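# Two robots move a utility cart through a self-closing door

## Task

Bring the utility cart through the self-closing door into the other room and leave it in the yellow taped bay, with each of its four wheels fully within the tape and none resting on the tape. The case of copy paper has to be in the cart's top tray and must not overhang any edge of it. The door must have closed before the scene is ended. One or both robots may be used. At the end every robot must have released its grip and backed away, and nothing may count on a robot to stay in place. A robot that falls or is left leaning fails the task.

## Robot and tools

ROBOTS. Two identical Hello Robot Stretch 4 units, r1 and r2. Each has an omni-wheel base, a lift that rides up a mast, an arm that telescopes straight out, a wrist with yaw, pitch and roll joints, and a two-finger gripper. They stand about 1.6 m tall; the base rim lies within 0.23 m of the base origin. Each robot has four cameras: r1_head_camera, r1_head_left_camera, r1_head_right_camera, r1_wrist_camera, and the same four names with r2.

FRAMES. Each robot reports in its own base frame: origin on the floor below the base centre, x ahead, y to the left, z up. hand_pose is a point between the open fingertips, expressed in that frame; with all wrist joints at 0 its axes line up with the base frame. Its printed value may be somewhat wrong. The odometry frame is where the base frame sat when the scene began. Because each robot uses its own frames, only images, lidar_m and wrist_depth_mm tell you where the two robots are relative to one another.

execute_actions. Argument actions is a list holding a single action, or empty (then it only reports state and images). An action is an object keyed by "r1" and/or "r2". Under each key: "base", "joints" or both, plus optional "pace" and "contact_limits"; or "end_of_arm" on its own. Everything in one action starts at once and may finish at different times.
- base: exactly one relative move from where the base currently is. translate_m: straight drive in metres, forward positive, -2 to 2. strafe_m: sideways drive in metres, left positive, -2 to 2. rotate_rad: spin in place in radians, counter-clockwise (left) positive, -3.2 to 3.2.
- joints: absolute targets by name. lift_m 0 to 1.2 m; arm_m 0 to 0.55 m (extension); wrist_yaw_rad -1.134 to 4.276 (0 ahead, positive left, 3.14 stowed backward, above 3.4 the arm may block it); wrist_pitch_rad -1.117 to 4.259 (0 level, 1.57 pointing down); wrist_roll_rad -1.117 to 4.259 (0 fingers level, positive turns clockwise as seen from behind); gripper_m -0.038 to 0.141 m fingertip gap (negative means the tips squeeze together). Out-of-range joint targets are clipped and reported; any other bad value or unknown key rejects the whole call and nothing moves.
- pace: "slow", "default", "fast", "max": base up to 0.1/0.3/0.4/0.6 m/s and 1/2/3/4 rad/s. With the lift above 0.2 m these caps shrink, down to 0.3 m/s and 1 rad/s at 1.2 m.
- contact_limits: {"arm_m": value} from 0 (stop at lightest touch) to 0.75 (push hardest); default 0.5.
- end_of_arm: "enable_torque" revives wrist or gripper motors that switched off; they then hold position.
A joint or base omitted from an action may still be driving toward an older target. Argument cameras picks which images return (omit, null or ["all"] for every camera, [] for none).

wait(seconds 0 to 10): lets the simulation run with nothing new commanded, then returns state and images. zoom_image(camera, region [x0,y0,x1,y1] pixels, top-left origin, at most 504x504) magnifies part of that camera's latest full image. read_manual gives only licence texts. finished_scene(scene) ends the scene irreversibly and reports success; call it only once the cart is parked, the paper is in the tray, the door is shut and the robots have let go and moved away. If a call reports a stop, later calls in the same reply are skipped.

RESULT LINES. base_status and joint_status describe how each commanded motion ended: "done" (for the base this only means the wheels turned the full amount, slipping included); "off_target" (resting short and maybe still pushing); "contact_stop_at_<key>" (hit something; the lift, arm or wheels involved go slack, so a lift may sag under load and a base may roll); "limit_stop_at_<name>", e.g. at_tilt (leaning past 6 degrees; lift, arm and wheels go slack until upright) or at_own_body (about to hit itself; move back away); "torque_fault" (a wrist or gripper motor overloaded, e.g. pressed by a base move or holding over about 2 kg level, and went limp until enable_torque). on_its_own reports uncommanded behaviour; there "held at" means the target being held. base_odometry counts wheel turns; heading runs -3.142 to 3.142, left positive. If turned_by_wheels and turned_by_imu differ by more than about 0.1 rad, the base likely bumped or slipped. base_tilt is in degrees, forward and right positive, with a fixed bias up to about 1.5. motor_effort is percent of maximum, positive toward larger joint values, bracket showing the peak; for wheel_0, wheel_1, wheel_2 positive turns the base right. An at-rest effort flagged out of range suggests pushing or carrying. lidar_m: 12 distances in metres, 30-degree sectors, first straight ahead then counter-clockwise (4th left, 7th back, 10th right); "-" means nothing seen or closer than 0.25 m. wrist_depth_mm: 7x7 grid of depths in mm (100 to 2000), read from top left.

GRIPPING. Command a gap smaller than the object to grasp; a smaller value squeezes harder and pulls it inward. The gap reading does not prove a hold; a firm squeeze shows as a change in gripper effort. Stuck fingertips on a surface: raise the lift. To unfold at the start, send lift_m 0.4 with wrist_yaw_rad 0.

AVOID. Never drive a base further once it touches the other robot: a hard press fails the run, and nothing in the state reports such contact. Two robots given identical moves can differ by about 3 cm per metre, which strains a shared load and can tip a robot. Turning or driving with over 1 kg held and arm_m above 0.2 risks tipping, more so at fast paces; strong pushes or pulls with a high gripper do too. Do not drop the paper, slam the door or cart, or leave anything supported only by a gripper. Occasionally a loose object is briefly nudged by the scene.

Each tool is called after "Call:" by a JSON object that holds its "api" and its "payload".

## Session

Call:
{"api": "execute_actions", "payload": {"actions": [], "cameras": ["r2_head_left_camera","r1_head_left_camera","r1_head_camera","r2_head_camera"]}}

Scene clock: 0.00 s.
r1.base_odometry: x=+0.000 y=+0.000 heading=+0.000 (m, m, rad; r1's odometry frame)
r1.turned_by_wheels: +0.000 (rad since the last result)
r1.turned_by_imu: +0.000 (rad since the last result)
r1.base_tilt: forward=+0.4 right=+0.2 (deg)
r1.lidar_m: 1.34 1.47 1.95 3.21 1.34 0.79 0.69 0.69 0.81 1.47 2.61 3.08
r1.base_status: not commanded
r1.joint_positions: lift_m=+0.273 arm_m=+0.001 wrist_yaw_rad=+3.108 wrist_pitch_rad=+0.003 wrist_roll_rad=-0.011 gripper_m=+0.057
r1.joint_status: not commanded
r1.motor_effort: lift_m=+19 arm_m=-1 wrist_yaw_rad=-2 wrist_pitch_rad=-6 wrist_roll_rad=+1 gripper_m=+0 wheel_0=+0 wheel_1=+0 wheel_2=+0 (%)
r1.hand_pose: x=-0.1138 y=+0.0971 z=+0.4500 quat_wxyz=(+0.017, -0.001, -0.006, +1.000) (m; r1's base frame)
r1.wrist_depth_mm: 136 138 809 866 960 1042 1138 / - 138 809 878 946 1042 1138 / 106 138 276 878 946 1042 1138 / 116 139 809 878 946 1042 1118 / 691 759 798 866 946 1042 1138 / 707 741 196 866 196 1042 1118 / 707 732 788 109 931 991 991
r2.base_odometry: x=+0.000 y=+0.000 heading=+0.000 (m, m, rad; r2's odometry frame)
r2.turned_by_wheels: +0.000 (rad since the last result)
r2.turned_by_imu: +0.000 (rad since the last result)
r2.base_tilt: forward=+0.1 right=+0.6 (deg)
r2.lidar_m: 3.42 2.75 2.72 1.92 1.54 1.50 1.67 2.02 1.99 1.94 1.94 1.41
r2.base_status: not commanded
r2.joint_positions: lift_m=+0.242 arm_m=-0.002 wrist_yaw_rad=+3.193 wrist_pitch_rad=+0.006 wrist_roll_rad=+0.007 gripper_m=+0.057
r2.joint_status: not commanded
r2.motor_effort: lift_m=+20 arm_m=+0 wrist_yaw_rad=+1 wrist_pitch_rad=-4 wrist_roll_rad=+0 gripper_m=-1 wheel_0=+0 wheel_1=+0 wheel_2=+0 (%)
r2.hand_pose: x=-0.1235 y=+0.0726 z=+0.4182 quat_wxyz=(-0.026, -0.003, +0.003, +1.000) (m; r2's base frame)
r2.wrist_depth_mm: - 138 220 - 1756 1464 1281 / - 111 137 - 1708 1464 1308 / - 110 136 1983 1708 1464 1281 / - 120 145 - 1756 1464 1281 / 140 1921 - - 1708 1499 1308 / 213 1661 212 1618 211 1397 1281 / 211 1042 1008 148 1008 1060 1098
pictures: r1_head_camera, r1_head_left_camera, r2_head_camera, r2_head_left_camera
Images, in order (width x height): r1_head_camera 420x560, r1_head_left_camera 420x672, r2_head_camera 420x560, r2_head_left_camera 420x672.

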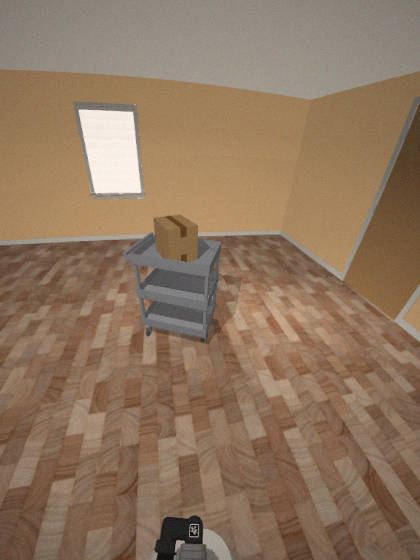

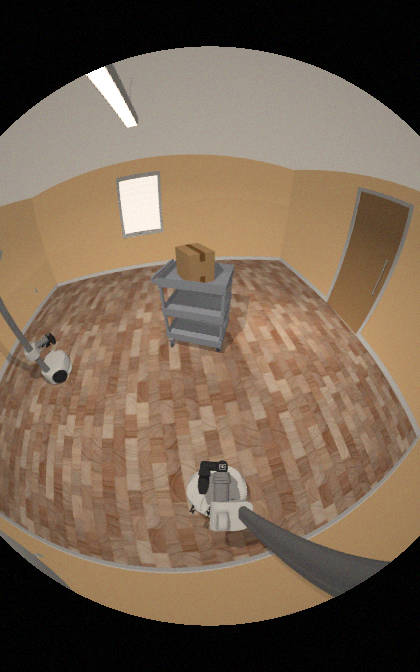

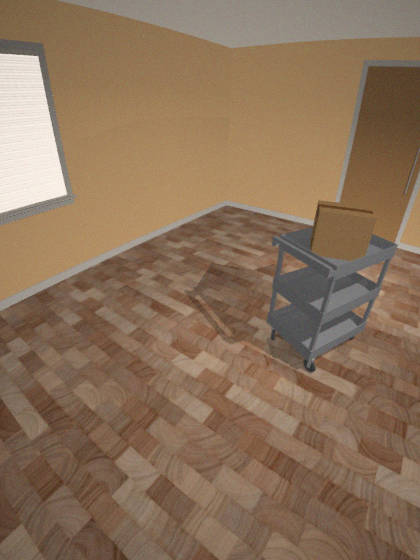

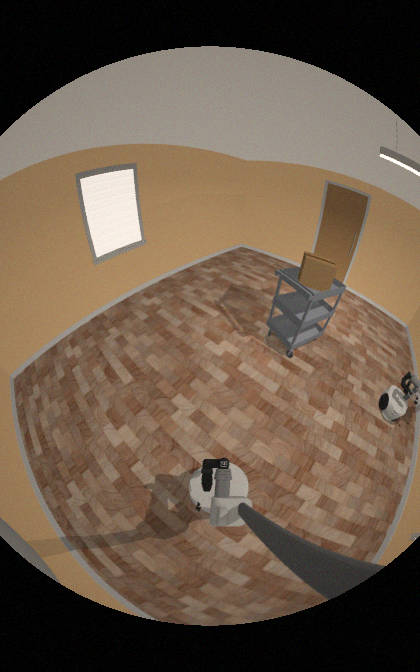

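Call:
{"api": "execute_actions", "payload": {"actions": [{"r1":{"base":{"rotate_rad":-0.6},"joints":{"lift_m":0.4,"wrist_yaw_rad":0,"gripper_m":0.12},"pace":"fast"},"r2":{"base":{"rotate_rad":2.15},"joints":{"lift_m":0.4,"wrist_yaw_rad":0,"gripper_m":0.141},"pace":"fast"}}], "cameras": []}}

Call:
{"api": "execute_actions", "payload": {"actions": [{"r1":{"base":{"translate_m":2.0},"joints":{"lift_m":0.93},"pace":"max"},"r2":{"base":{"translate_m":-2.0},"joints":{"lift_m":0.322,"wrist_roll_rad":1.57},"pace":"fast"}}], "cameras": []}}

Call:
{"api": "execute_actions", "payload": {"actions": [{"r1":{"base":{"rotate_rad":-0.73}},"r2":{"base":{"translate_m":-0.35},"pace":"fast"}}], "cameras": ["r1_head_camera","r1_wrist_camera","r2_head_right_camera"]}}

Scene clock: 4.10 s.
r1.base_odometry: x=+0.000 y=+0.000 heading=-0.600 (m, m, rad; r1's odometry frame)
r1.turned_by_wheels: -0.600 (rad since the last result)
r1.turned_by_imu: -0.605 (rad since the last result)
r1.base_tilt: forward=+0.4 right=+0.2 (deg)
r1.lidar_m: 2.87 1.34 1.42 1.95 3.22 1.55 0.84 0.68 0.70 0.79 1.31 2.59
r1.base_status: done
r1.joint_positions: lift_m=+0.400 arm_m=+0.001 wrist_yaw_rad=+0.000 wrist_pitch_rad=+0.003 wrist_roll_rad=-0.011 gripper_m=+0.120
r1.joint_status: all done
r1.motor_effort: lift_m=+21(25) arm_m=-1(1) wrist_yaw_rad=-2(9) wrist_pitch_rad=-6(6) wrist_roll_rad=+1(1) gripper_m=+1(3) wheel_0=+2(8) wheel_1=+0(9) wheel_2=+0(8) (%)
r1.hand_pose: x=+0.4601 y=-0.0873 z=+0.5773 quat_wxyz=(+1.000, -0.006, +0.001, +0.000) (m; r1's base frame)
r1.wrist_depth_mm: - - - - - - 1921 / - - - - - - 1921 / - - - - - - 1921 / - - - - - - 1921 / - - - - - - 1863 / - 1756 1708 1983 1537 1756 1708 / 1366 1397 1366 109 1308 1229 1229
r2.base_odometry: x=+0.000 y=+0.000 heading=+2.150 (m, m, rad; r2's odometry frame)
r2.turned_by_wheels: +2.150 (rad since the last result)
r2.turned_by_imu: +2.209 (rad since the last result)
r2.base_tilt: forward=+0.2 right=+0.4 (deg)
r2.lidar_m: 1.52 1.51 1.71 2.03 2.01 1.95 2.29 1.42 3.26 2.74 2.72 1.81
r2.base_status: done
r2.joint_positions: lift_m=+0.400 arm_m=-0.002 wrist_yaw_rad=+0.000 wrist_pitch_rad=+0.006 wrist_roll_rad=+0.007 gripper_m=+0.141
r2.joint_status: all done
r2.motor_effort: lift_m=+24(27) arm_m=+0(0) wrist_yaw_rad=-1(6) wrist_pitch_rad=-5(5) wrist_roll_rad=+0(0) gripper_m=-1(4) wheel_0=+1(9) wheel_1=+2(6) wheel_2=+2(10) (%)
r2.hand_pose: x=+0.4577 y=-0.0873 z=+0.5762 quat_wxyz=(+1.000, +0.004, +0.003, +0.000) (m; r2's base frame)
r2.wrist_depth_mm: 1138 1229 1308 1430 1499 1708 1863 / 1138 1205 1308 1430 1499 1661 1808 / 1118 1205 1336 1366 1499 1661 1808 / 1160 1205 1308 1397 1499 1661 1808 / 1138 1229 1308 1397 1537 1618 1863 / 1138 220 1281 1430 1499 1661 1756 / 1118 1182 1255 146 1430 1397 1430
pictures: none
No camera images: the call's "cameras" was empty. Leave "cameras" out to get every camera's image.

Scene clock: 10.47 s.
r1.base_odometry: x=+1.651 y=-1.129 heading=-0.600 (m, m, rad; r1's odometry frame)
r1.turned_by_wheels: +0.000 (rad since the last result)
r1.turned_by_imu: -0.002 (rad since the last result)
r1.base_tilt: forward=+0.3 right=+0.1 (deg)
r1.lidar_m: 1.31 2.12 2.71 3.09 1.02 1.11 1.19 2.06 2.05 1.35 1.13 1.06
r1.base_status: done
r1.joint_positions: lift_m=+0.930 arm_m=+0.001 wrist_yaw_rad=+0.000 wrist_pitch_rad=+0.003 wrist_roll_rad=-0.011 gripper_m=+0.120
r1.joint_status: all done
r1.motor_effort: lift_m=+19(23) arm_m=-1(1) wrist_yaw_rad=+0(3) wrist_pitch_rad=-5(7) wrist_roll_rad=+2(0) gripper_m=-2(1) wheel_0=+0(8) wheel_1=+0(8) wheel_2=+1(13) (%)
r1.hand_pose: x=+0.4601 y=-0.0874 z=+1.1075 quat_wxyz=(+1.000, -0.006, +0.001, +0.000) (m; r1's base frame)
r1.wrist_depth_mm: - 1863 1397 1138 960 831 732 / - 1983 1397 1138 960 820 732 / - 1921 1464 1160 991 831 750 / - 1983 1464 1182 976 842 750 / - 1921 1464 1182 991 842 750 / - - 1397 1205 946 831 750 / - 1921 1576 109 976 842 750
r2.base_odometry: x=+1.095 y=-1.674 heading=+2.150 (m, m, rad; r2's odometry frame)
r2.turned_by_wheels: +0.000 (rad since the last result)
r2.turned_by_imu: +0.004 (rad since the last result)
r2.base_tilt: forward=+0.5 right=+0.5 (deg)
r2.lidar_m: 3.44 3.10 1.65 1.39 1.39 1.59 2.38 1.18 1.17 0.59 0.61 0.94
r2.base_status: done
r2.joint_positions: lift_m=+0.322 arm_m=-0.002 wrist_yaw_rad=+0.000 wrist_pitch_rad=+0.006 wrist_roll_rad=+1.570 gripper_m=+0.141
r2.joint_status: all done
r2.motor_effort: lift_m=+17(23) arm_m=+0(0) wrist_yaw_rad=+1(0) wrist_pitch_rad=-5(6) wrist_roll_rad=+0(4) gripper_m=+2(0) wheel_0=+1(7) wheel_1=+1(7) wheel_2=-1(8) (%)
r2.hand_pose: x=+0.4576 y=-0.0874 z=+0.4987 quat_wxyz=(+0.707, +0.707, +0.002, -0.002) (m; r2's base frame)
r2.wrist_depth_mm: - - - - - 1042 707 / - - - - - 1025 707 / - - - - - 1042 723 / - - - - - 1025 715 / - - - - - 1025 707 / - - - - 1808 842 715 / - - - 146 1808 960 707
pictures: none
No camera images: the call's "cameras" was empty. Leave "cameras" out to get every camera's image.

Scene clock: 12.70 s.
r1.base_odometry: x=+1.651 y=-1.129 heading=-1.329 (m, m, rad; r1's odometry frame)
r1.turned_by_wheels: -0.729 (rad since the last result)
r1.turned_by_imu: -0.735 (rad since the last result)
r1.base_tilt: forward=+0.3 right=+0.1 (deg)
r1.lidar_m: 1.08 1.18 1.64 2.72 2.85 1.01 1.04 0.97 1.03 2.03 1.59 1.18
r1.base_status: done
r1.joint_positions: lift_m=+0.930 arm_m=+0.001 wrist_yaw_rad=+0.000 wrist_pitch_rad=+0.003 wrist_roll_rad=-0.011 gripper_m=+0.120
r1.joint_status: not commanded
r1.motor_effort: lift_m=+19(19) arm_m=-1(1) wrist_yaw_rad=-1(1) wrist_pitch_rad=-5(5) wrist_roll_rad=+0(2) gripper_m=-2(2) wheel_0=+2(6) wheel_1=+2(8) wheel_2=+3(7) (%)
r1.hand_pose: x=+0.4601 y=-0.0875 z=+1.1075 quat_wxyz=(+1.000, -0.006, +0.001, +0.000) (m; r1's base frame)
r1.wrist_depth_mm: 878 878 891 904 904 917 917 / 878 878 904 904 904 917 917 / 878 891 891 904 917 931 917 / 891 891 891 891 917 931 931 / 891 891 891 904 904 917 931 / 891 904 904 904 917 931 931 / 904 891 917 109 917 917 946
r2.base_odometry: x=+1.287 y=-1.966 heading=+2.151 (m, m, rad; r2's odometry frame)
r2.turned_by_wheels: +0.000 (rad since the last result)
r2.turned_by_imu: +0.001 (rad since the last result)
r2.base_tilt: forward=+0.3 right=+0.6 (deg)
r2.lidar_m: 3.77 2.83 1.55 1.28 1.28 1.46 2.05 2.02 0.95 3.45 0.72 0.87
r2.base_status: done
r2.joint_positions: lift_m=+0.322 arm_m=-0.002 wrist_yaw_rad=+0.000 wrist_pitch_rad=+0.006 wrist_roll_rad=+1.570 gripper_m=+0.141
r2.joint_status: not commanded
r2.motor_effort: lift_m=+17(17) arm_m=+0(0) wrist_yaw_rad=+0(1) wrist_pitch_rad=-4(5) wrist_roll_rad=+0(1) gripper_m=+4(0) wheel_0=+1(5) wheel_1=+1(6) wheel_2=-1(14) (%)
r2.hand_pose: x=+0.4576 y=-0.0874 z=+0.4987 quat_wxyz=(+0.707, +0.707, +0.002, -0.002) (m; r2's base frame)
r2.wrist_depth_mm: - - - - - 1025 699 / - - - - - 1042 715 / - - - - - 1025 707 / - - - - - 1042 715 / - - - - - 1042 715 / - - - - 1808 842 707 / - - - 146 1863 946 699
pictures: r1_head_camera, r1_wrist_camera, r2_head_right_camera
camera_calibration (this result's frames):
r1_wrist_camera: T_world_to_cam=[[-0.0351871, -0.9993, -0.0126962, -0.0657092], [-0.00723427, 0.0129585, -0.99989, 1.16818], [0.999355, -0.0350914, -0.00768518, -0.222988], [0, 0, 0, 1]] pos_world=[0.228983, -0.088626, 1.16551]
Images, in order (width x height): r1_head_camera 420x560, r1_wrist_camera 616x392, r2_head_right_camera 420x672.

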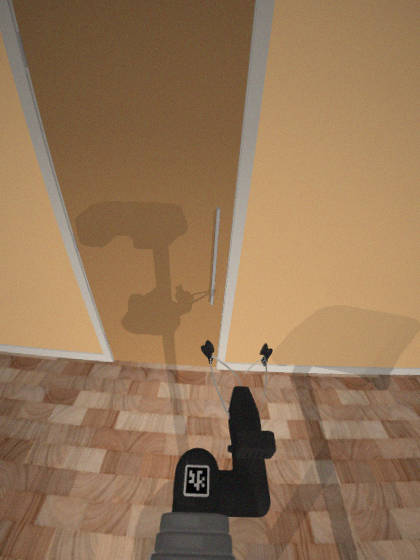

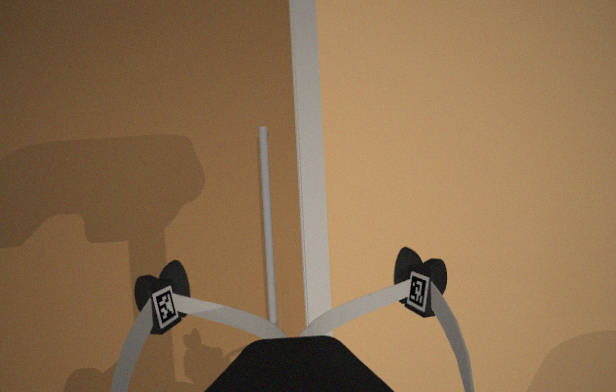

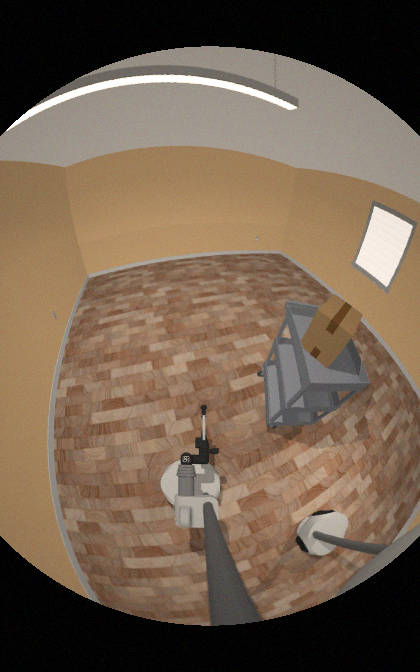

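Call:
{"api": "execute_actions", "payload": {"actions": [{"r1":{"base":{"strafe_m":0.055},"joints":{"arm_m":0.54,"gripper_m":0.08}},"r2":{"base":{"translate_m":-0.2}}}], "cameras": ["r1_wrist_camera"]}}

Scene clock: 15.87 s.
r1.base_odometry: x=+1.704 y=-1.115 heading=-1.329 (m, m, rad; r1's odometry frame)
r1.turned_by_wheels: +0.000 (rad since the last result)
r1.turned_by_imu: -0.001 (rad since the last result)
r1.base_tilt: forward=+0.3 right=+0.1 (deg)
r1.lidar_m: 1.08 1.18 1.65 2.66 2.77 1.00 1.02 0.95 0.91 2.09 1.60 1.17
r1.base_status: done
r1.joint_positions: lift_m=+0.930 arm_m=+0.539 wrist_yaw_rad=+0.000 wrist_pitch_rad=+0.002 wrist_roll_rad=-0.011 gripper_m=+0.080
r1.joint_status: all done
r1.motor_effort: lift_m=+19(19) arm_m=+6(6) wrist_yaw_rad=-2(2) wrist_pitch_rad=-5(6) wrist_roll_rad=-1(3) gripper_m=-1(1) wheel_0=-2(8) wheel_1=+1(11) wheel_2=+0(2) (%)
r1.hand_pose: x=+0.9984 y=-0.0874 z=+1.1075 quat_wxyz=(+1.000, -0.006, +0.001, +0.000) (m; r1's base frame)
r1.wrist_depth_mm: 355 359 364 366 357 373 375 / 357 362 364 368 357 373 377 / 357 362 366 368 359 375 375 / 359 362 366 368 359 377 377 / 362 364 368 370 359 375 382 / 362 366 197 370 217 375 382 / 362 364 368 109 364 379 379
r2.base_odometry: x=+1.396 y=-2.134 heading=+2.150 (m, m, rad; r2's odometry frame)
r2.turned_by_wheels: +0.000 (rad since the last result)
r2.turned_by_imu: +0.001 (rad since the last result)
r2.base_tilt: forward=+0.0 right=+0.5 (deg)
r2.lidar_m: 3.98 2.71 1.49 1.23 1.21 1.38 1.85 1.69 0.91 0.97 0.90 0.85
r2.base_status: done
r2.joint_positions: lift_m=+0.322 arm_m=-0.002 wrist_yaw_rad=+0.000 wrist_pitch_rad=+0.006 wrist_roll_rad=+1.570 gripper_m=+0.141
r2.joint_status: not commanded
r2.motor_effort: lift_m=+17(17) arm_m=+0(0) wrist_yaw_rad=+1(2) wrist_pitch_rad=-4(5) wrist_roll_rad=+1(1) gripper_m=+1(3) wheel_0=+0(4) wheel_1=+0(5) wheel_2=-1(7) (%)
r2.hand_pose: x=+0.4576 y=-0.0874 z=+0.4987 quat_wxyz=(+0.707, +0.707, +0.002, -0.002) (m; r2's base frame)
r2.wrist_depth_mm: - - - - 1863 976 699 / - - - - - 1025 707 / - - - - - 1042 715 / - - - - - 1042 715 / - - - - - 1042 707 / - - - - 1808 842 707 / - - - 147 1756 960 699
pictures: r1_wrist_camera
camera_calibration (this result's frames):
r1_wrist_camera: T_world_to_cam=[[-0.0349319, -0.999309, -0.0126975, -0.0469479], [-0.00720715, 0.0129568, -0.99989, 1.17206], [0.999364, -0.0348365, -0.00765477, -0.760977], [0, 0, 0, 1]] pos_world=[0.7673, -0.0886114, 1.16551]
Images, in order (width x height): r1_wrist_camera 616x392.

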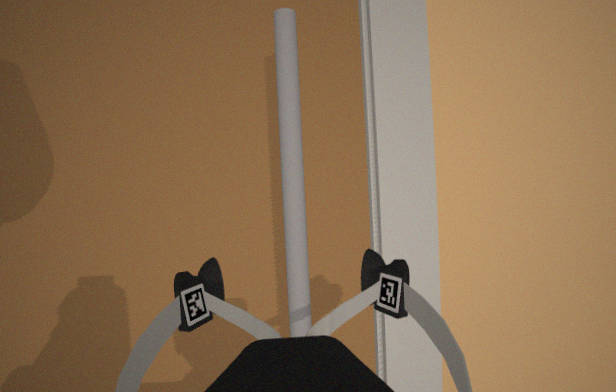

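Call:
{"api": "execute_actions", "payload": {"actions": [{"r1":{"base":{"translate_m":0.095},"joints":{"gripper_m":0.06}}}], "cameras": []}}

Call:
{"api": "execute_actions", "payload": {"actions": [{"r1":{"joints":{"gripper_m":-0.02}}}], "cameras": []}}

Call:
{"api": "execute_actions", "payload": {"actions": [{"r1":{"base":{"strafe_m":0.025},"joints":{"arm_m":0.4},"pace":"slow"},"r2":{"base":{"strafe_m":-0.25}}}], "cameras": []}}

Call:
{"api": "execute_actions", "payload": {"actions": [{"r1":{"base":{"strafe_m":0.047},"joints":{"arm_m":0.28},"pace":"slow"}}], "cameras": ["r1_wrist_camera","r1_head_camera"]}}

Scene clock: 18.37 s.
r1.base_odometry: x=+1.727 y=-1.208 heading=-1.329 (m, m, rad; r1's odometry frame)
r1.turned_by_wheels: +0.000 (rad since the last result)
r1.turned_by_imu: -0.001 (rad since the last result)
r1.base_tilt: forward=+0.4 right=+0.1 (deg)
r1.lidar_m: 0.99 1.07 1.50 2.66 2.77 1.10 1.08 0.97 0.97 2.09 1.44 1.06
r1.base_status: done
r1.joint_positions: lift_m=+0.930 arm_m=+0.539 wrist_yaw_rad=+0.000 wrist_pitch_rad=+0.002 wrist_roll_rad=-0.011 gripper_m=+0.060
r1.joint_status: all done
r1.motor_effort: lift_m=+19(19) arm_m=+6(6) wrist_yaw_rad=-1(1) wrist_pitch_rad=-6(5) wrist_roll_rad=+0(1) gripper_m=-3(1) wheel_0=+2(9) wheel_1=+1(9) wheel_2=-1(12) (%)
r1.hand_pose: x=+0.9984 y=-0.0874 z=+1.1075 quat_wxyz=(+1.000, -0.006, +0.001, +0.000) (m; r1's base frame)
r1.wrist_depth_mm: 266 267 270 271 273 277 277 / 267 268 270 272 274 277 278 / 266 268 272 273 274 265 279 / 266 268 271 273 277 265 282 / 267 271 273 274 277 265 281 / 268 271 197 216 199 266 282 / 268 271 273 109 278 268 283
r2.base_odometry: x=+1.396 y=-2.134 heading=+2.150 (m, m, rad; r2's odometry frame)
r2.turned_by_wheels: +0.000 (rad since the last result)
r2.turned_by_imu: +0.001 (rad since the last result)
r2.base_tilt: forward=+0.2 right=+0.5 (deg)
r2.lidar_m: 3.97 2.71 1.46 1.23 1.21 1.40 1.85 1.70 0.97 3.42 0.89 0.87
r2.base_status: not commanded
r2.joint_positions: lift_m=+0.322 arm_m=-0.002 wrist_yaw_rad=+0.000 wrist_pitch_rad=+0.006 wrist_roll_rad=+1.570 gripper_m=+0.141
r2.joint_status: not commanded
r2.motor_effort: lift_m=+17(18) arm_m=+0(0) wrist_yaw_rad=+0(1) wrist_pitch_rad=-6(4) wrist_roll_rad=+2(0) gripper_m=+0(1) wheel_0=+0(0) wheel_1=+0(0) wheel_2=-1(1) (%)
r2.hand_pose: x=+0.4576 y=-0.0874 z=+0.4987 quat_wxyz=(+0.707, +0.707, +0.002, -0.002) (m; r2's base frame)
r2.wrist_depth_mm: - - - - 1808 976 707 / - - - - - 1025 715 / - - - - - 1060 715 / - - - - - 1042 715 / - - - - - 1042 715 / - - - - 1863 831 715 / - - - 146 1863 946 699
pictures: none
No camera images: the call's "cameras" was empty. Leave "cameras" out to get every camera's image.

Scene clock: 19.90 s.
r1.base_odometry: x=+1.727 y=-1.208 heading=-1.330 (m, m, rad; r1's odometry frame)
r1.turned_by_wheels: +0.000 (rad since the last result)
r1.turned_by_imu: -0.001 (rad since the last result)
r1.base_tilt: forward=+0.3 right=+0.2 (deg)
r1.lidar_m: 0.95 1.08 1.50 2.67 2.79 1.09 1.11 0.99 0.98 2.09 1.45 1.07
r1.base_status: not commanded
r1.joint_positions: lift_m=+0.930 arm_m=+0.540 wrist_yaw_rad=-0.001 wrist_pitch_rad=+0.002 wrist_roll_rad=-0.011 gripper_m=-0.019
r1.joint_status: all done
r1.motor_effort: lift_m=+19(19) arm_m=+3(6) wrist_yaw_rad=+2(7) wrist_pitch_rad=-6(5) wrist_roll_rad=-3(2) gripper_m=-20(22) wheel_0=-2(2) wheel_1=-1(1) wheel_2=-1(1) (%)
r1.hand_pose: x=+0.9988 y=-0.0877 z=+1.1075 quat_wxyz=(+1.000, -0.006, +0.001, -0.001) (m; r1's base frame)
r1.wrist_depth_mm: 258 259 263 264 265 276 278 / 258 260 264 264 266 276 279 / 259 262 264 265 266 278 281 / 259 263 265 265 267 265 281 / 262 263 265 202 268 265 281 / 262 264 185 200 183 267 283 / 263 264 266 109 270 267 283
r2.base_odometry: x=+1.396 y=-2.134 heading=+2.150 (m, m, rad; r2's odometry frame)
r2.turned_by_wheels: +0.000 (rad since the last result)
r2.turned_by_imu: +0.000 (rad since the last result)
r2.base_tilt: forward=+0.4 right=+0.6 (deg)
r2.lidar_m: 3.96 2.70 1.49 1.22 1.20 1.38 1.84 1.70 0.96 3.42 0.88 0.86
r2.base_status: not commanded
r2.joint_positions: lift_m=+0.322 arm_m=-0.002 wrist_yaw_rad=+0.000 wrist_pitch_rad=+0.006 wrist_roll_rad=+1.570 gripper_m=+0.141
r2.joint_status: not commanded
r2.motor_effort: lift_m=+17(17) arm_m=+0(0) wrist_yaw_rad=+1(1) wrist_pitch_rad=-5(5) wrist_roll_rad=+0(1) gripper_m=+2(0) wheel_0=+0(0) wheel_1=+0(0) wheel_2=-1(1) (%)
r2.hand_pose: x=+0.4576 y=-0.0874 z=+0.4987 quat_wxyz=(+0.707, +0.707, +0.002, -0.002) (m; r2's base frame)
r2.wrist_depth_mm: - - - - 1863 976 699 / - - - - - 1042 715 / - - - - - 1042 715 / - - - - - 1042 707 / - - - - - 1042 715 / - - - - 1863 842 707 / - - - 146 1808 946 707
pictures: none
No camera images: the call's "cameras" was empty. Leave "cameras" out to get every camera's image.

Scene clock: 22.57 s.
r1.base_odometry: x=+1.751 y=-1.202 heading=-1.330 (m, m, rad; r1's odometry frame)
r1.turned_by_wheels: -0.001 (rad since the last result)
r1.turned_by_imu: -0.002 (rad since the last result)
r1.base_tilt: forward=+0.3 right=+0.2 (deg)
r1.lidar_m: 0.83 1.00 1.48 2.64 2.75 1.08 1.10 0.77 0.79 2.12 1.45 1.07
r1.base_status: done
r1.joint_positions: lift_m=+0.930 arm_m=+0.401 wrist_yaw_rad=+0.002 wrist_pitch_rad=+0.003 wrist_roll_rad=-0.011 gripper_m=-0.019
r1.joint_status: all done
r1.motor_effort: lift_m=+19(19) arm_m=-8(11) wrist_yaw_rad=-5(41) wrist_pitch_rad=-6(6) wrist_roll_rad=+0(1) gripper_m=-21(23) wheel_0=-6(21) wheel_1=-3(5) wheel_2=-2(6) (%)
r1.hand_pose: x=+0.8610 y=-0.0869 z=+1.1074 quat_wxyz=(+1.000, -0.006, +0.001, +0.001) (m; r1's base frame)
r1.wrist_depth_mm: 293 283 272 258 256 413 418 / 294 283 273 259 256 415 418 / 296 285 273 260 257 415 421 / 298 286 276 262 258 418 424 / 298 286 276 205 258 421 424 / 300 289 184 202 185 421 427 / 301 285 281 109 259 424 427
r2.base_odometry: x=+1.606 y=-1.997 heading=+2.150 (m, m, rad; r2's odometry frame)
r2.turned_by_wheels: +0.000 (rad since the last result)
r2.turned_by_imu: +0.001 (rad since the last result)
r2.base_tilt: forward=+0.5 right=+0.6 (deg)
r2.lidar_m: 4.03 3.23 1.75 1.44 1.46 1.68 1.77 1.39 0.76 3.27 0.85 0.71
r2.base_status: done
r2.joint_positions: lift_m=+0.322 arm_m=-0.002 wrist_yaw_rad=+0.000 wrist_pitch_rad=+0.006 wrist_roll_rad=+1.570 gripper_m=+0.141
r2.joint_status: not commanded
r2.motor_effort: lift_m=+17(17) arm_m=+0(0) wrist_yaw_rad=+0(0) wrist_pitch_rad=-5(5) wrist_roll_rad=+1(1) gripper_m=+1(4) wheel_0=-1(9) wheel_1=+0(9) wheel_2=+0(2) (%)
r2.hand_pose: x=+0.4576 y=-0.0874 z=+0.4987 quat_wxyz=(+0.707, +0.707, +0.002, -0.002) (m; r2's base frame)
r2.wrist_depth_mm: 418 436 788 415 976 442 415 / - 715 - 976 1863 842 683 / - - - - - 1042 715 / - - - - - 1042 723 / - - - - - 1025 715 / - - - - 1808 842 707 / - - - 146 1808 946 707
pictures: none
No camera images: the call's "cameras" was empty. Leave "cameras" out to get every camera's image.

Scene clock: 25.03 s.
r1.base_odometry: x=+1.797 y=-1.191 heading=-1.331 (m, m, rad; r1's odometry frame)
r1.turned_by_wheels: -0.001 (rad since the last result)
r1.turned_by_imu: -0.003 (rad since the last result)
r1.base_tilt: forward=+0.3 right=+0.1 (deg)
r1.lidar_m: 0.71 0.95 1.49 2.59 2.71 1.28 1.07 0.78 0.80 2.16 1.47 1.05
r1.base_status: done
r1.joint_positions: lift_m=+0.930 arm_m=+0.281 wrist_yaw_rad=+0.000 wrist_pitch_rad=+0.003 wrist_roll_rad=-0.011 gripper_m=-0.019
r1.joint_status: all done
r1.motor_effort: lift_m=+19(19) arm_m=-8(9) wrist_yaw_rad=+0(50) wrist_pitch_rad=-7(8) wrist_roll_rad=+1(1) gripper_m=-20(23) wheel_0=-8(20) wheel_1=-3(4) wheel_2=-2(9) (%)
r1.hand_pose: x=+0.7408 y=-0.0874 z=+1.1073 quat_wxyz=(+1.000, -0.006, +0.002, +0.000) (m; r1's base frame)
r1.wrist_depth_mm: 340 310 285 255 247 539 544 / 342 310 285 259 249 539 544 / 343 314 287 258 250 544 549 / 345 315 289 258 251 544 549 / 347 319 290 208 249 544 544 / 351 320 183 201 183 544 549 / 353 312 300 109 251 554 549
r2.base_odometry: x=+1.606 y=-1.997 heading=+2.150 (m, m, rad; r2's odometry frame)
r2.turned_by_wheels: +0.000 (rad since the last result)
r2.turned_by_imu: +0.001 (rad since the last result)
r2.base_tilt: forward=+0.2 right=+0.6 (deg)
r2.lidar_m: 4.04 3.24 1.76 1.47 1.45 1.67 1.77 1.32 0.79 3.26 0.86 0.71
r2.base_status: not commanded
r2.joint_positions: lift_m=+0.322 arm_m=-0.002 wrist_yaw_rad=+0.000 wrist_pitch_rad=+0.006 wrist_roll_rad=+1.570 gripper_m=+0.141
r2.joint_status: not commanded
r2.motor_effort: lift_m=+17(17) arm_m=+0(0) wrist_yaw_rad=+0(1) wrist_pitch_rad=-5(5) wrist_roll_rad=+0(1) gripper_m=+2(0) wheel_0=-1(1) wheel_1=+0(0) wheel_2=+0(0) (%)
r2.hand_pose: x=+0.4576 y=-0.0874 z=+0.4987 quat_wxyz=(+0.707, +0.707, +0.002, -0.002) (m; r2's base frame)
r2.wrist_depth_mm: 418 436 798 410 1008 445 415 / - 715 - 976 1808 842 683 / - - - - - 1025 715 / - - - - - 1042 723 / - - - - - 1042 715 / - - - - 1863 842 707 / - - - 146 1808 946 699
pictures: r1_head_camera, r1_wrist_camera
camera_calibration (this result's frames):
r1_wrist_camera: T_world_to_cam=[[-0.0348484, -0.999312, -0.0126742, -0.0560081], [-0.00787739, 0.0129562, -0.999885, 1.1705], [0.999362, -0.0347446, -0.00832348, -0.502852], [0, 0, 0, 1]] pos_world=[0.5098, -0.0886061, 1.16547]
Images, in order (width x height): r1_head_camera 420x560, r1_wrist_camera 616x392.

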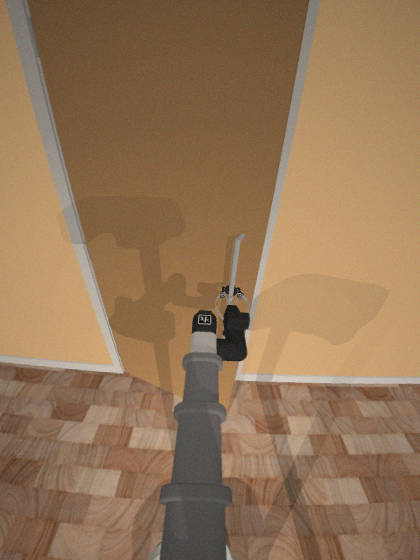

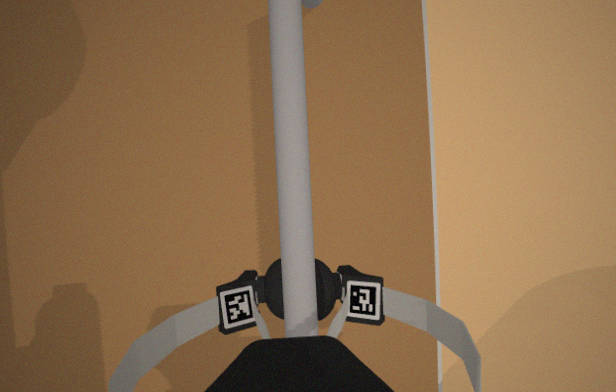

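Call:
{"api": "execute_actions", "payload": {"actions": [{"r1":{"base":{"strafe_m":0.097},"joints":{"arm_m":0.17,"wrist_yaw_rad":-0.1},"pace":"slow"},"r2":{"base":{"strafe_m":-0.2}}}], "cameras": []}}

Call:
{"api": "execute_actions", "payload": {"actions": [{"r1":{"base":{"strafe_m":0.109},"joints":{"arm_m":0.083,"wrist_yaw_rad":-0.2},"pace":"slow"},"r2":{"base":{"strafe_m":-0.2},"pace":"slow"}}], "cameras": ["r2_head_camera","r2_head_right_camera"]}}

Scene clock: 28.47 s.
r1.base_odometry: x=+1.891 y=-1.168 heading=-1.332 (m, m, rad; r1's odometry frame)
r1.turned_by_wheels: -0.001 (rad since the last result)
r1.turned_by_imu: -0.002 (rad since the last result)
r1.base_tilt: forward=+0.4 right=+0.1 (deg)
r1.lidar_m: 0.59 0.90 1.51 2.50 2.58 3.58 1.06 0.68 0.69 2.24 1.45 0.64
r1.base_status: done
r1.joint_positions: lift_m=+0.930 arm_m=+0.171 wrist_yaw_rad=-0.103 wrist_pitch_rad=+0.004 wrist_roll_rad=-0.011 gripper_m=-0.019
r1.joint_status: all done
r1.motor_effort: lift_m=+19(19) arm_m=-7(10) wrist_yaw_rad=+11(57) wrist_pitch_rad=-9(10) wrist_roll_rad=+0(2) gripper_m=-22(21) wheel_0=-8(10) wheel_1=+1(9) wheel_2=-1(8) (%)
r1.hand_pose: x=+0.6201 y=-0.1168 z=+1.1071 quat_wxyz=(+0.999, -0.005, +0.002, -0.052) (m; r1's base frame)
r1.wrist_depth_mm: 368 325 291 255 246 699 732 / 370 327 294 260 247 715 732 / 373 330 294 257 246 715 723 / 377 334 298 259 248 699 741 / 379 336 300 207 248 715 741 / 384 340 184 203 183 715 741 / 392 329 309 109 250 715 741
r2.base_odometry: x=+1.773 y=-1.887 heading=+2.151 (m, m, rad; r2's odometry frame)
r2.turned_by_wheels: +0.000 (rad since the last result)
r2.turned_by_imu: +0.001 (rad since the last result)
r2.base_tilt: forward=+0.2 right=+0.5 (deg)
r2.lidar_m: 0.63 3.66 1.99 1.66 1.65 1.89 1.71 1.11 0.68 3.09 0.81 0.64
r2.base_status: done
r2.joint_positions: lift_m=+0.322 arm_m=-0.002 wrist_yaw_rad=+0.000 wrist_pitch_rad=+0.006 wrist_roll_rad=+1.570 gripper_m=+0.141
r2.joint_status: not commanded
r2.motor_effort: lift_m=+18(17) arm_m=+0(0) wrist_yaw_rad=+1(0) wrist_pitch_rad=-5(5) wrist_roll_rad=+1(1) gripper_m=+2(0) wheel_0=+0(9) wheel_1=+1(8) wheel_2=+1(1) (%)
r2.hand_pose: x=+0.4576 y=-0.0874 z=+0.4987 quat_wxyz=(+0.707, +0.707, +0.002, -0.002) (m; r2's base frame)
r2.wrist_depth_mm: 389 564 - 387 960 723 512 / 392 564 - 392 - 732 508 / 399 564 - 399 - 732 402 / 410 569 991 407 960 723 407 / - - - - - 1042 707 / - - - - 1756 842 707 / - - - 146 1863 931 707
pictures: none
No camera images: the call's "cameras" was empty. Leave "cameras" out to get every camera's image.

Scene clock: 31.60 s.
r1.base_odometry: x=+1.997 y=-1.142 heading=-1.332 (m, m, rad; r1's odometry frame)
r1.turned_by_wheels: +0.000 (rad since the last result)
r1.turned_by_imu: -0.001 (rad since the last result)
r1.base_tilt: forward=+0.4 right=+0.2 (deg)
r1.lidar_m: 0.59 0.92 1.49 2.38 2.49 3.42 1.04 0.58 0.60 2.36 1.47 0.50
r1.base_status: done
r1.joint_positions: lift_m=+0.930 arm_m=+0.084 wrist_yaw_rad=-0.206 wrist_pitch_rad=+0.005 wrist_roll_rad=-0.011 gripper_m=-0.019
r1.joint_status: all done
r1.on_its_own: wrist_yaw_rad is at rest, and its effort (+18) is outside its rest range (-13 to +13)
r1.motor_effort: lift_m=+19(19) arm_m=-7(11) wrist_yaw_rad=+18(57) wrist_pitch_rad=-12(12) wrist_roll_rad=+1(1) gripper_m=-21(27) wheel_0=-9(9) wheel_1=+3(11) wheel_2=+1(9) (%)
r1.hand_pose: x=+0.5196 y=-0.1446 z=+1.1068 quat_wxyz=(+0.995, -0.005, +0.003, -0.103) (m; r1's base frame)
r1.wrist_depth_mm: 397 343 300 258 241 878 946 / 402 343 301 260 243 891 946 / 404 349 303 259 244 891 946 / 407 349 306 262 246 891 946 / 410 355 309 208 247 878 931 / 418 357 185 204 184 891 946 / 424 342 320 109 248 891 960
r2.base_odometry: x=+1.940 y=-1.778 heading=+2.151 (m, m, rad; r2's odometry frame)
r2.turned_by_wheels: +0.000 (rad since the last result)
r2.turned_by_imu: +0.001 (rad since the last result)
r2.base_tilt: forward=+0.2 right=+0.7 (deg)
r2.lidar_m: 0.60 4.08 2.20 1.85 1.86 1.98 1.65 0.74 0.57 2.90 2.88 0.63
r2.base_status: done
r2.joint_positions: lift_m=+0.322 arm_m=-0.002 wrist_yaw_rad=+0.000 wrist_pitch_rad=+0.006 wrist_roll_rad=+1.570 gripper_m=+0.141
r2.joint_status: not commanded
r2.motor_effort: lift_m=+17(17) arm_m=+0(0) wrist_yaw_rad=+1(0) wrist_pitch_rad=-5(5) wrist_roll_rad=+0(1) gripper_m=+0(2) wheel_0=+1(4) wheel_1=+0(6) wheel_2=+0(1) (%)
r2.hand_pose: x=+0.4576 y=-0.0874 z=+0.4987 quat_wxyz=(+0.707, +0.707, +0.002, -0.002) (m; r2's base frame)
r2.wrist_depth_mm: 375 585 - 366 - 676 496 / 379 564 - 368 1808 723 512 / 382 564 - 373 - 723 504 / 387 569 - 382 - 732 500 / 389 569 - 389 1430 723 504 / 397 466 - 392 1863 525 504 / 402 410 424 146 424 413 404
pictures: r2_head_camera, r2_head_right_camera
Images, in order (width x height): r2_head_camera 420x560, r2_head_right_camera 420x672.

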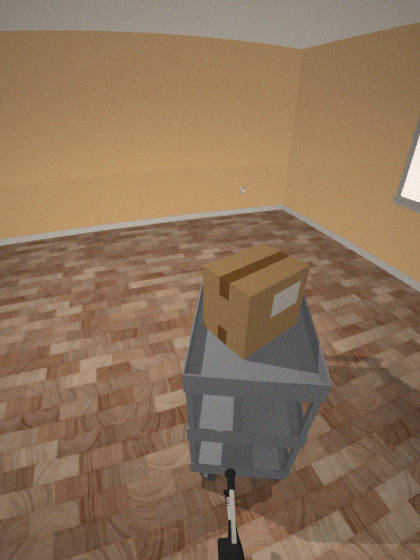

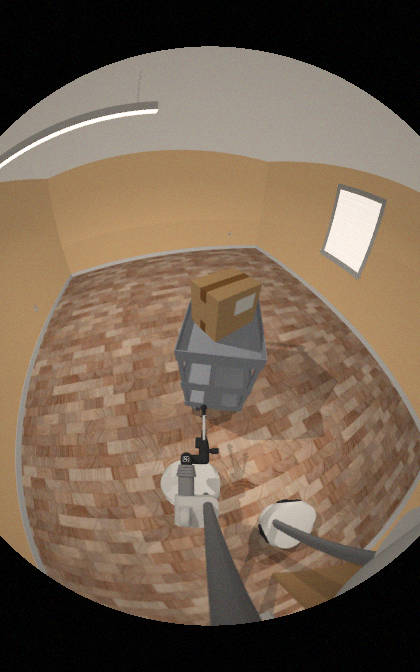

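Call:
{"api": "execute_actions", "payload": {"actions": [{"r1":{"base":{"strafe_m":0.117},"joints":{"arm_m":0.018,"wrist_yaw_rad":-0.33},"pace":"slow"},"r2":{"base":{"rotate_rad":0.3}}}], "cameras": []}}

Call:
{"api": "execute_actions", "payload": {"actions": [{"r1":{"base":{"strafe_m":0.09},"joints":{"arm_m":0.0,"wrist_yaw_rad":-0.45}},"r2":{"base":{"strafe_m":-0.13}}}], "cameras": []}}

Call:
{"api": "execute_actions", "payload": {"actions": [{"r1":{"base":{"strafe_m":0.07},"joints":{"wrist_yaw_rad":-0.57}},"r2":{"base":{"strafe_m":-0.135}}}], "cameras": ["r2_head_camera","r2_wrist_camera"]}}

Scene clock: 35.73 s.
r1.base_odometry: x=+2.110 y=-1.115 heading=-1.332 (m, m, rad; r1's odometry frame)
r1.turned_by_wheels: +0.000 (rad since the last result)
r1.turned_by_imu: -0.001 (rad since the last result)
r1.base_tilt: forward=+0.4 right=+0.1 (deg)
r1.lidar_m: 1.02 1.07 1.50 2.26 2.36 3.26 1.05 0.67 0.67 2.49 1.46 1.04
r1.base_status: done
r1.joint_positions: lift_m=+0.930 arm_m=+0.019 wrist_yaw_rad=-0.330 wrist_pitch_rad=+0.003 wrist_roll_rad=-0.011 gripper_m=-0.020
r1.joint_status: all done
r1.motor_effort: lift_m=+19(19) arm_m=-6(13) wrist_yaw_rad=-1(79) wrist_pitch_rad=-6(14) wrist_roll_rad=+0(2) gripper_m=-13(27) wheel_0=-3(11) wheel_1=+3(10) wheel_2=-2(12) (%)
r1.hand_pose: x=+0.4346 y=-0.1762 z=+1.1074 quat_wxyz=(+0.986, -0.005, +0.002, -0.164) (m; r1's base frame)
r1.wrist_depth_mm: 683 723 788 854 991 1098 1229 / 683 732 788 842 991 1078 1229 / 683 732 788 854 976 1098 1229 / 683 741 788 831 976 1098 1229 / 691 732 788 820 991 1098 1229 / 691 723 185 202 878 1098 1229 / 691 707 768 109 976 1078 1229
r2.base_odometry: x=+1.940 y=-1.778 heading=+2.451 (m, m, rad; r2's odometry frame)
r2.turned_by_wheels: +0.300 (rad since the last result)
r2.turned_by_imu: +0.309 (rad since the last result)
r2.base_tilt: forward=+0.3 right=+0.6 (deg)
r2.lidar_m: 0.63 2.63 1.91 1.83 1.93 1.72 1.56 0.68 0.65 2.88 0.67 0.61
r2.base_status: done
r2.joint_positions: lift_m=+0.322 arm_m=-0.002 wrist_yaw_rad=+0.000 wrist_pitch_rad=+0.006 wrist_roll_rad=+1.570 gripper_m=+0.141
r2.joint_status: not commanded
r2.motor_effort: lift_m=+17(17) arm_m=+0(0) wrist_yaw_rad=+1(1) wrist_pitch_rad=-4(5) wrist_roll_rad=+0(1) gripper_m=+0(1) wheel_0=-2(5) wheel_1=+1(5) wheel_2=+0(4) (%)
r2.hand_pose: x=+0.4576 y=-0.0874 z=+0.4987 quat_wxyz=(+0.707, +0.707, +0.002, -0.002) (m; r2's base frame)
r2.wrist_depth_mm: 375 564 - 322 1808 732 492 / 377 559 - 340 931 723 500 / 382 564 - 364 - 676 500 / 392 399 397 384 399 402 397 / - - - - - 1042 715 / - - - - 1808 854 699 / - - - 146 1756 960 707
pictures: none
No camera images: the call's "cameras" was empty. Leave "cameras" out to get every camera's image.

Scene clock: 37.37 s.
r1.base_odometry: x=+2.198 y=-1.093 heading=-1.332 (m, m, rad; r1's odometry frame)
r1.turned_by_wheels: +0.000 (rad since the last result)
r1.turned_by_imu: -0.001 (rad since the last result)
r1.base_tilt: forward=+0.3 right=+0.1 (deg)
r1.lidar_m: 1.03 1.08 1.51 2.18 2.26 3.11 1.05 0.65 0.63 2.58 1.48 1.07
r1.base_status: done
r1.joint_positions: lift_m=+0.930 arm_m=+0.002 wrist_yaw_rad=-0.450 wrist_pitch_rad=+0.003 wrist_roll_rad=-0.011 gripper_m=-0.020
r1.joint_status: all done
r1.motor_effort: lift_m=+19(19) arm_m=-6(4) wrist_yaw_rad=-2(3) wrist_pitch_rad=-6(7) wrist_roll_rad=-1(1) gripper_m=-14(13) wheel_0=-1(10) wheel_1=+1(10) wheel_2=+0(1) (%)
r1.hand_pose: x=+0.3942 y=-0.2042 z=+1.1074 quat_wxyz=(+0.975, -0.005, +0.003, -0.223) (m; r1's base frame)
r1.wrist_depth_mm: 699 778 866 976 1118 1336 1576 / 707 778 878 960 1138 1308 1537 / 707 778 866 991 1118 1308 1618 / 707 778 866 960 1118 1308 1618 / 707 778 866 946 1118 1308 1576 / 699 778 186 202 1042 1308 1576 / 699 732 831 109 1118 1336 1576
r2.base_odometry: x=+2.023 y=-1.677 heading=+2.451 (m, m, rad; r2's odometry frame)
r2.turned_by_wheels: +0.000 (rad since the last result)
r2.turned_by_imu: +0.001 (rad since the last result)
r2.base_tilt: forward=+0.3 right=+0.7 (deg)
r2.lidar_m: 0.57 2.85 2.05 1.97 2.07 1.72 1.63 0.63 0.62 2.75 2.87 0.55
r2.base_status: done
r2.joint_positions: lift_m=+0.322 arm_m=-0.002 wrist_yaw_rad=+0.000 wrist_pitch_rad=+0.006 wrist_roll_rad=+1.570 gripper_m=+0.141
r2.joint_status: not commanded
r2.motor_effort: lift_m=+17(17) arm_m=+0(0) wrist_yaw_rad=+0(2) wrist_pitch_rad=-5(5) wrist_roll_rad=+0(1) gripper_m=+1(2) wheel_0=+0(8) wheel_1=+0(9) wheel_2=+0(3) (%)
r2.hand_pose: x=+0.4576 y=-0.0874 z=+0.4987 quat_wxyz=(+0.707, +0.707, +0.002, -0.002) (m; r2's base frame)
r2.wrist_depth_mm: 375 559 - 272 1618 715 496 / 377 564 - 289 1921 723 500 / 382 569 931 307 931 741 500 / 382 574 - 327 1863 683 500 / 382 - - 351 1808 960 496 / 389 389 394 377 394 392 394 / - - - 146 1863 946 715
pictures: none
No camera images: the call's "cameras" was empty. Leave "cameras" out to get every camera's image.

Scene clock: 39.03 s.
r1.base_odometry: x=+2.266 y=-1.077 heading=-1.333 (m, m, rad; r1's odometry frame)
r1.turned_by_wheels: +0.000 (rad since the last result)
r1.turned_by_imu: -0.001 (rad since the last result)
r1.base_tilt: forward=+0.3 right=+0.2 (deg)
r1.lidar_m: 1.04 1.08 1.50 2.11 2.21 3.02 1.08 0.59 0.61 2.65 1.45 1.07
r1.base_status: done
r1.joint_positions: lift_m=+0.930 arm_m=+0.002 wrist_yaw_rad=-0.570 wrist_pitch_rad=+0.003 wrist_roll_rad=-0.011 gripper_m=-0.020
r1.joint_status: all done
r1.motor_effort: lift_m=+19(19) arm_m=-5(6) wrist_yaw_rad=+0(3) wrist_pitch_rad=-6(6) wrist_roll_rad=+1(1) gripper_m=-16(14) wheel_0=-2(7) wheel_1=-1(7) wheel_2=+0(0) (%)
r1.hand_pose: x=+0.3682 y=-0.2292 z=+1.1074 quat_wxyz=(+0.960, -0.005, +0.003, -0.281) (m; r1's base frame)
r1.wrist_depth_mm: 715 798 931 1060 1308 1618 - / 715 798 917 1060 1281 1576 - / 707 798 904 1060 1281 1618 - / 707 798 917 1060 1308 1618 - / 715 798 904 1008 1281 1537 - / 715 798 185 202 1160 1576 - / 707 750 878 109 1255 1618 -
r2.base_odometry: x=+2.109 y=-1.573 heading=+2.451 (m, m, rad; r2's odometry frame)
r2.turned_by_wheels: +0.000 (rad since the last result)
r2.turned_by_imu: +0.001 (rad since the last result)
r2.base_tilt: forward=+0.3 right=+0.7 (deg)
r2.lidar_m: 0.51 3.03 2.20 2.12 2.20 1.73 1.65 0.57 0.58 2.61 2.73 0.50
r2.base_status: done
r2.joint_positions: lift_m=+0.322 arm_m=-0.002 wrist_yaw_rad=+0.000 wrist_pitch_rad=+0.006 wrist_roll_rad=+1.570 gripper_m=+0.141
r2.joint_status: not commanded
r2.motor_effort: lift_m=+17(17) arm_m=+0(0) wrist_yaw_rad=+2(0) wrist_pitch_rad=-5(5) wrist_roll_rad=+1(1) gripper_m=+1(1) wheel_0=+0(6) wheel_1=+1(9) wheel_2=+0(0) (%)
r2.hand_pose: x=+0.4576 y=-0.0874 z=+0.4987 quat_wxyz=(+0.707, +0.707, +0.002, -0.002) (m; r2's base frame)
r2.wrist_depth_mm: 279 343 224 220 224 410 466 / 377 569 - 234 1618 732 496 / 379 564 - 249 1661 732 500 / 382 569 931 265 917 723 500 / 379 569 - 283 1808 699 500 / 379 466 - 306 1661 559 500 / 377 508 - 146 1808 917 492
pictures: r2_head_camera, r2_wrist_camera
camera_calibration (this result's frames):
r2_wrist_camera: T_world_to_cam=[[0.00495566, -0.00408022, -0.999979, 0.491828], [0.0283693, 0.99959, -0.00393804, 0.143464], [0.999585, -0.0283492, 0.00506938, -0.2398], [0, 0, 0, 1]] pos_world=[0.233193, -0.148197, 0.493599]
Images, in order (width x height): r2_head_camera 420x560, r2_wrist_camera 616x392.

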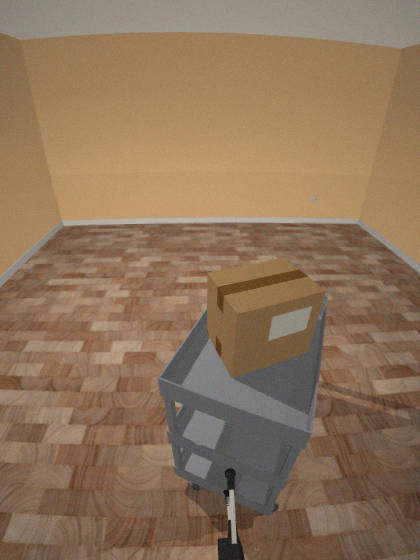

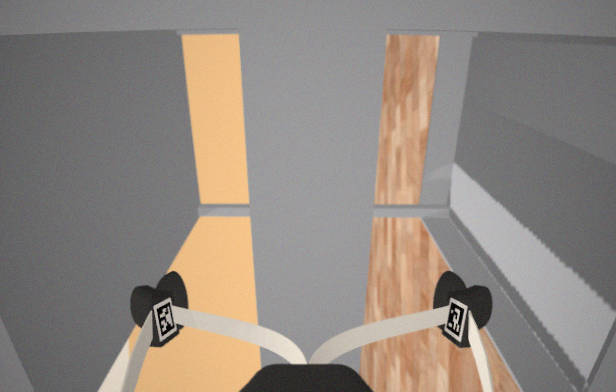

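Call:
{"api": "execute_actions", "payload": {"actions": [{"r1":{"base":{"rotate_rad":-0.695},"joints":{"wrist_yaw_rad":0,"gripper_m":0.06,"arm_m":0.2}},"r2":{"joints":{"arm_m":0.11}}}], "cameras": []}}

Call:
{"api": "execute_actions", "payload": {"actions": [{"r1":{"base":{"strafe_m":0.234},"joints":{"arm_m":0.54}},"r2":{"joints":{"gripper_m":0.03}}}], "cameras": ["r1_wrist_camera","r1_head_camera"]}}

Scene clock: 42.30 s.
r1.base_odometry: x=+2.266 y=-1.077 heading=-2.027 (m, m, rad; r1's odometry frame)
r1.turned_by_wheels: -0.694 (rad since the last result)
r1.turned_by_imu: -0.700 (rad since the last result)
r1.base_tilt: forward=+0.3 right=+0.1 (deg)
r1.lidar_m: 1.15 1.03 1.04 1.32 2.11 2.13 2.64 1.30 0.60 0.59 2.65 1.78
r1.base_status: done
r1.joint_positions: lift_m=+0.930 arm_m=+0.199 wrist_yaw_rad=+0.000 wrist_pitch_rad=+0.002 wrist_roll_rad=-0.011 gripper_m=+0.060
r1.joint_status: all done
r1.motor_effort: lift_m=+19(19) arm_m=+6(3) wrist_yaw_rad=-1(5) wrist_pitch_rad=-5(6) wrist_roll_rad=-1(0) gripper_m=-3(14) wheel_0=+2(8) wheel_1=+2(8) wheel_2=+4(9) (%)
r1.hand_pose: x=+0.6584 y=-0.0874 z=+1.1075 quat_wxyz=(+1.000, -0.006, +0.001, +0.000) (m; r1's base frame)
r1.wrist_depth_mm: 634 723 854 1060 1336 1921 1921 / 634 723 842 1042 1336 1921 1921 / 634 723 854 1042 1336 1863 1863 / 634 732 831 1060 1336 1863 1921 / 627 723 809 1025 1308 1863 1921 / 627 707 198 991 199 1808 1921 / 621 683 809 109 1308 1808 1983
r2.base_odometry: x=+2.109 y=-1.573 heading=+2.451 (m, m, rad; r2's odometry frame)
r2.turned_by_wheels: +0.000 (rad since the last result)
r2.turned_by_imu: +0.001 (rad since the last result)
r2.base_tilt: forward=+0.3 right=+0.6 (deg)
r2.lidar_m: 0.52 3.03 2.20 2.12 2.21 1.74 0.84 0.60 0.58 2.62 2.72 0.49
r2.base_status: not commanded
r2.joint_positions: lift_m=+0.322 arm_m=+0.108 wrist_yaw_rad=+0.000 wrist_pitch_rad=+0.006 wrist_roll_rad=+1.570 gripper_m=+0.141
r2.joint_status: all done
r2.motor_effort: lift_m=+17(17) arm_m=+9(10) wrist_yaw_rad=+1(1) wrist_pitch_rad=-4(5) wrist_roll_rad=+1(0) gripper_m=-1(2) wheel_0=+0(0) wheel_1=+1(0) wheel_2=+0(0) (%)
r2.hand_pose: x=+0.5678 y=-0.0874 z=+0.4987 quat_wxyz=(+0.707, +0.707, +0.002, -0.002) (m; r2's base frame)
r2.wrist_depth_mm: 377 564 130 130 130 676 496 / 379 569 138 138 138 699 500 / 379 569 148 147 146 723 496 / 382 569 158 156 158 723 500 / 384 574 172 167 169 676 500 / 384 462 180 179 179 500 492 / 379 - - 147 1430 946 459
pictures: none
No camera images: the call's "cameras" was empty. Leave "cameras" out to get every camera's image.

Scene clock: 44.43 s.
r1.base_odometry: x=+2.476 y=-1.180 heading=-2.027 (m, m, rad; r1's odometry frame)
r1.turned_by_wheels: +0.000 (rad since the last result)
r1.turned_by_imu: -0.001 (rad since the last result)
r1.base_tilt: forward=+0.3 right=+0.2 (deg)
r1.lidar_m: 0.97 0.88 0.88 1.13 1.93 1.94 2.37 1.72 0.90 0.82 2.82 1.53
r1.base_status: done
r1.joint_positions: lift_m=+0.930 arm_m=+0.539 wrist_yaw_rad=+0.000 wrist_pitch_rad=+0.003 wrist_roll_rad=-0.011 gripper_m=+0.060
r1.joint_status: all done
r1.motor_effort: lift_m=+19(19) arm_m=+6(6) wrist_yaw_rad=+0(2) wrist_pitch_rad=-5(6) wrist_roll_rad=-2(3) gripper_m=+0(2) wheel_0=+0(8) wheel_1=+0(11) wheel_2=+1(3) (%)
r1.hand_pose: x=+0.9984 y=-0.0874 z=+1.1075 quat_wxyz=(+1.000, -0.006, +0.001, +0.000) (m; r1's base frame)
r1.wrist_depth_mm: 297 342 407 492 634 891 1430 / 294 342 404 484 634 878 1397 / 297 340 404 488 621 866 1430 / 296 340 404 488 627 866 1397 / 294 336 392 459 615 842 1366 / 294 330 198 442 198 866 1308 / 293 319 379 109 615 842 1308
r2.base_odometry: x=+2.109 y=-1.573 heading=+2.451 (m, m, rad; r2's odometry frame)
r2.turned_by_wheels: +0.000 (rad since the last result)
r2.turned_by_imu: +0.001 (rad since the last result)
r2.base_tilt: forward=+0.4 right=+0.5 (deg)
r2.lidar_m: 0.50 3.02 2.21 2.12 2.20 1.73 1.63 0.83 0.82 2.62 2.74 0.49
r2.base_status: not commanded
r2.joint_positions: lift_m=+0.322 arm_m=+0.109 wrist_yaw_rad=+0.002 wrist_pitch_rad=+0.014 wrist_roll_rad=+1.569 gripper_m=+0.030
r2.joint_status: all done
r2.on_its_own: wrist_pitch_rad is at rest, and its effort (-27) is outside its rest range (-23 to +23)
r2.motor_effort: lift_m=+21(22) arm_m=+6(9) wrist_yaw_rad=-4(9) wrist_pitch_rad=-27(32) wrist_roll_rad=+1(2) gripper_m=-22(25) wheel_0=+0(0) wheel_1=+0(1) wheel_2=+3(3) (%)
r2.hand_pose: x=+0.5685 y=-0.0868 z=+0.4961 quat_wxyz=(+0.708, +0.706, +0.006, -0.004) (m; r2's base frame)
r2.wrist_depth_mm: 389 539 121 121 121 668 492 / 392 554 128 128 129 683 484 / 397 591 136 136 138 699 480 / 392 591 145 145 147 699 484 / 397 597 154 155 160 654 480 / 394 549 168 167 172 591 480 / 392 - 180 174 186 469 449
pictures: r1_head_camera, r1_wrist_camera
camera_calibration (this result's frames):
r1_wrist_camera: T_world_to_cam=[[-0.034894, -0.99931, -0.0126961, -0.0469765], [-0.00722867, 0.0129559, -0.99989, 1.17207], [0.999365, -0.0347984, -0.00767577, -0.760949], [0, 0, 0, 1]] pos_world=[0.767299, -0.0886092, 1.16551]
Images, in order (width x height): r1_head_camera 420x560, r1_wrist_camera 616x392.

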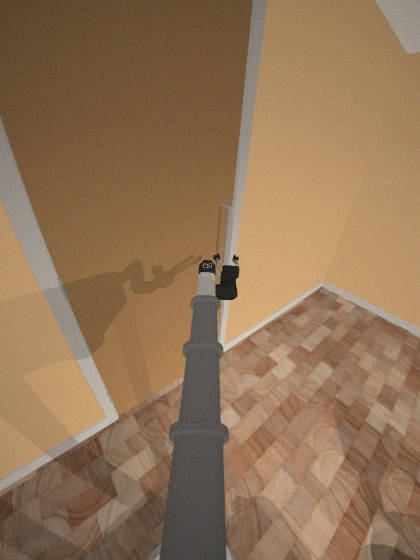

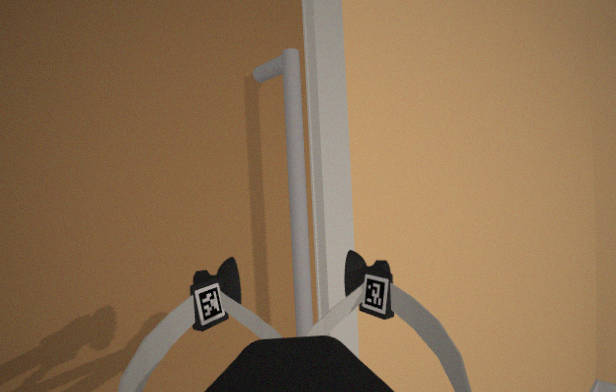

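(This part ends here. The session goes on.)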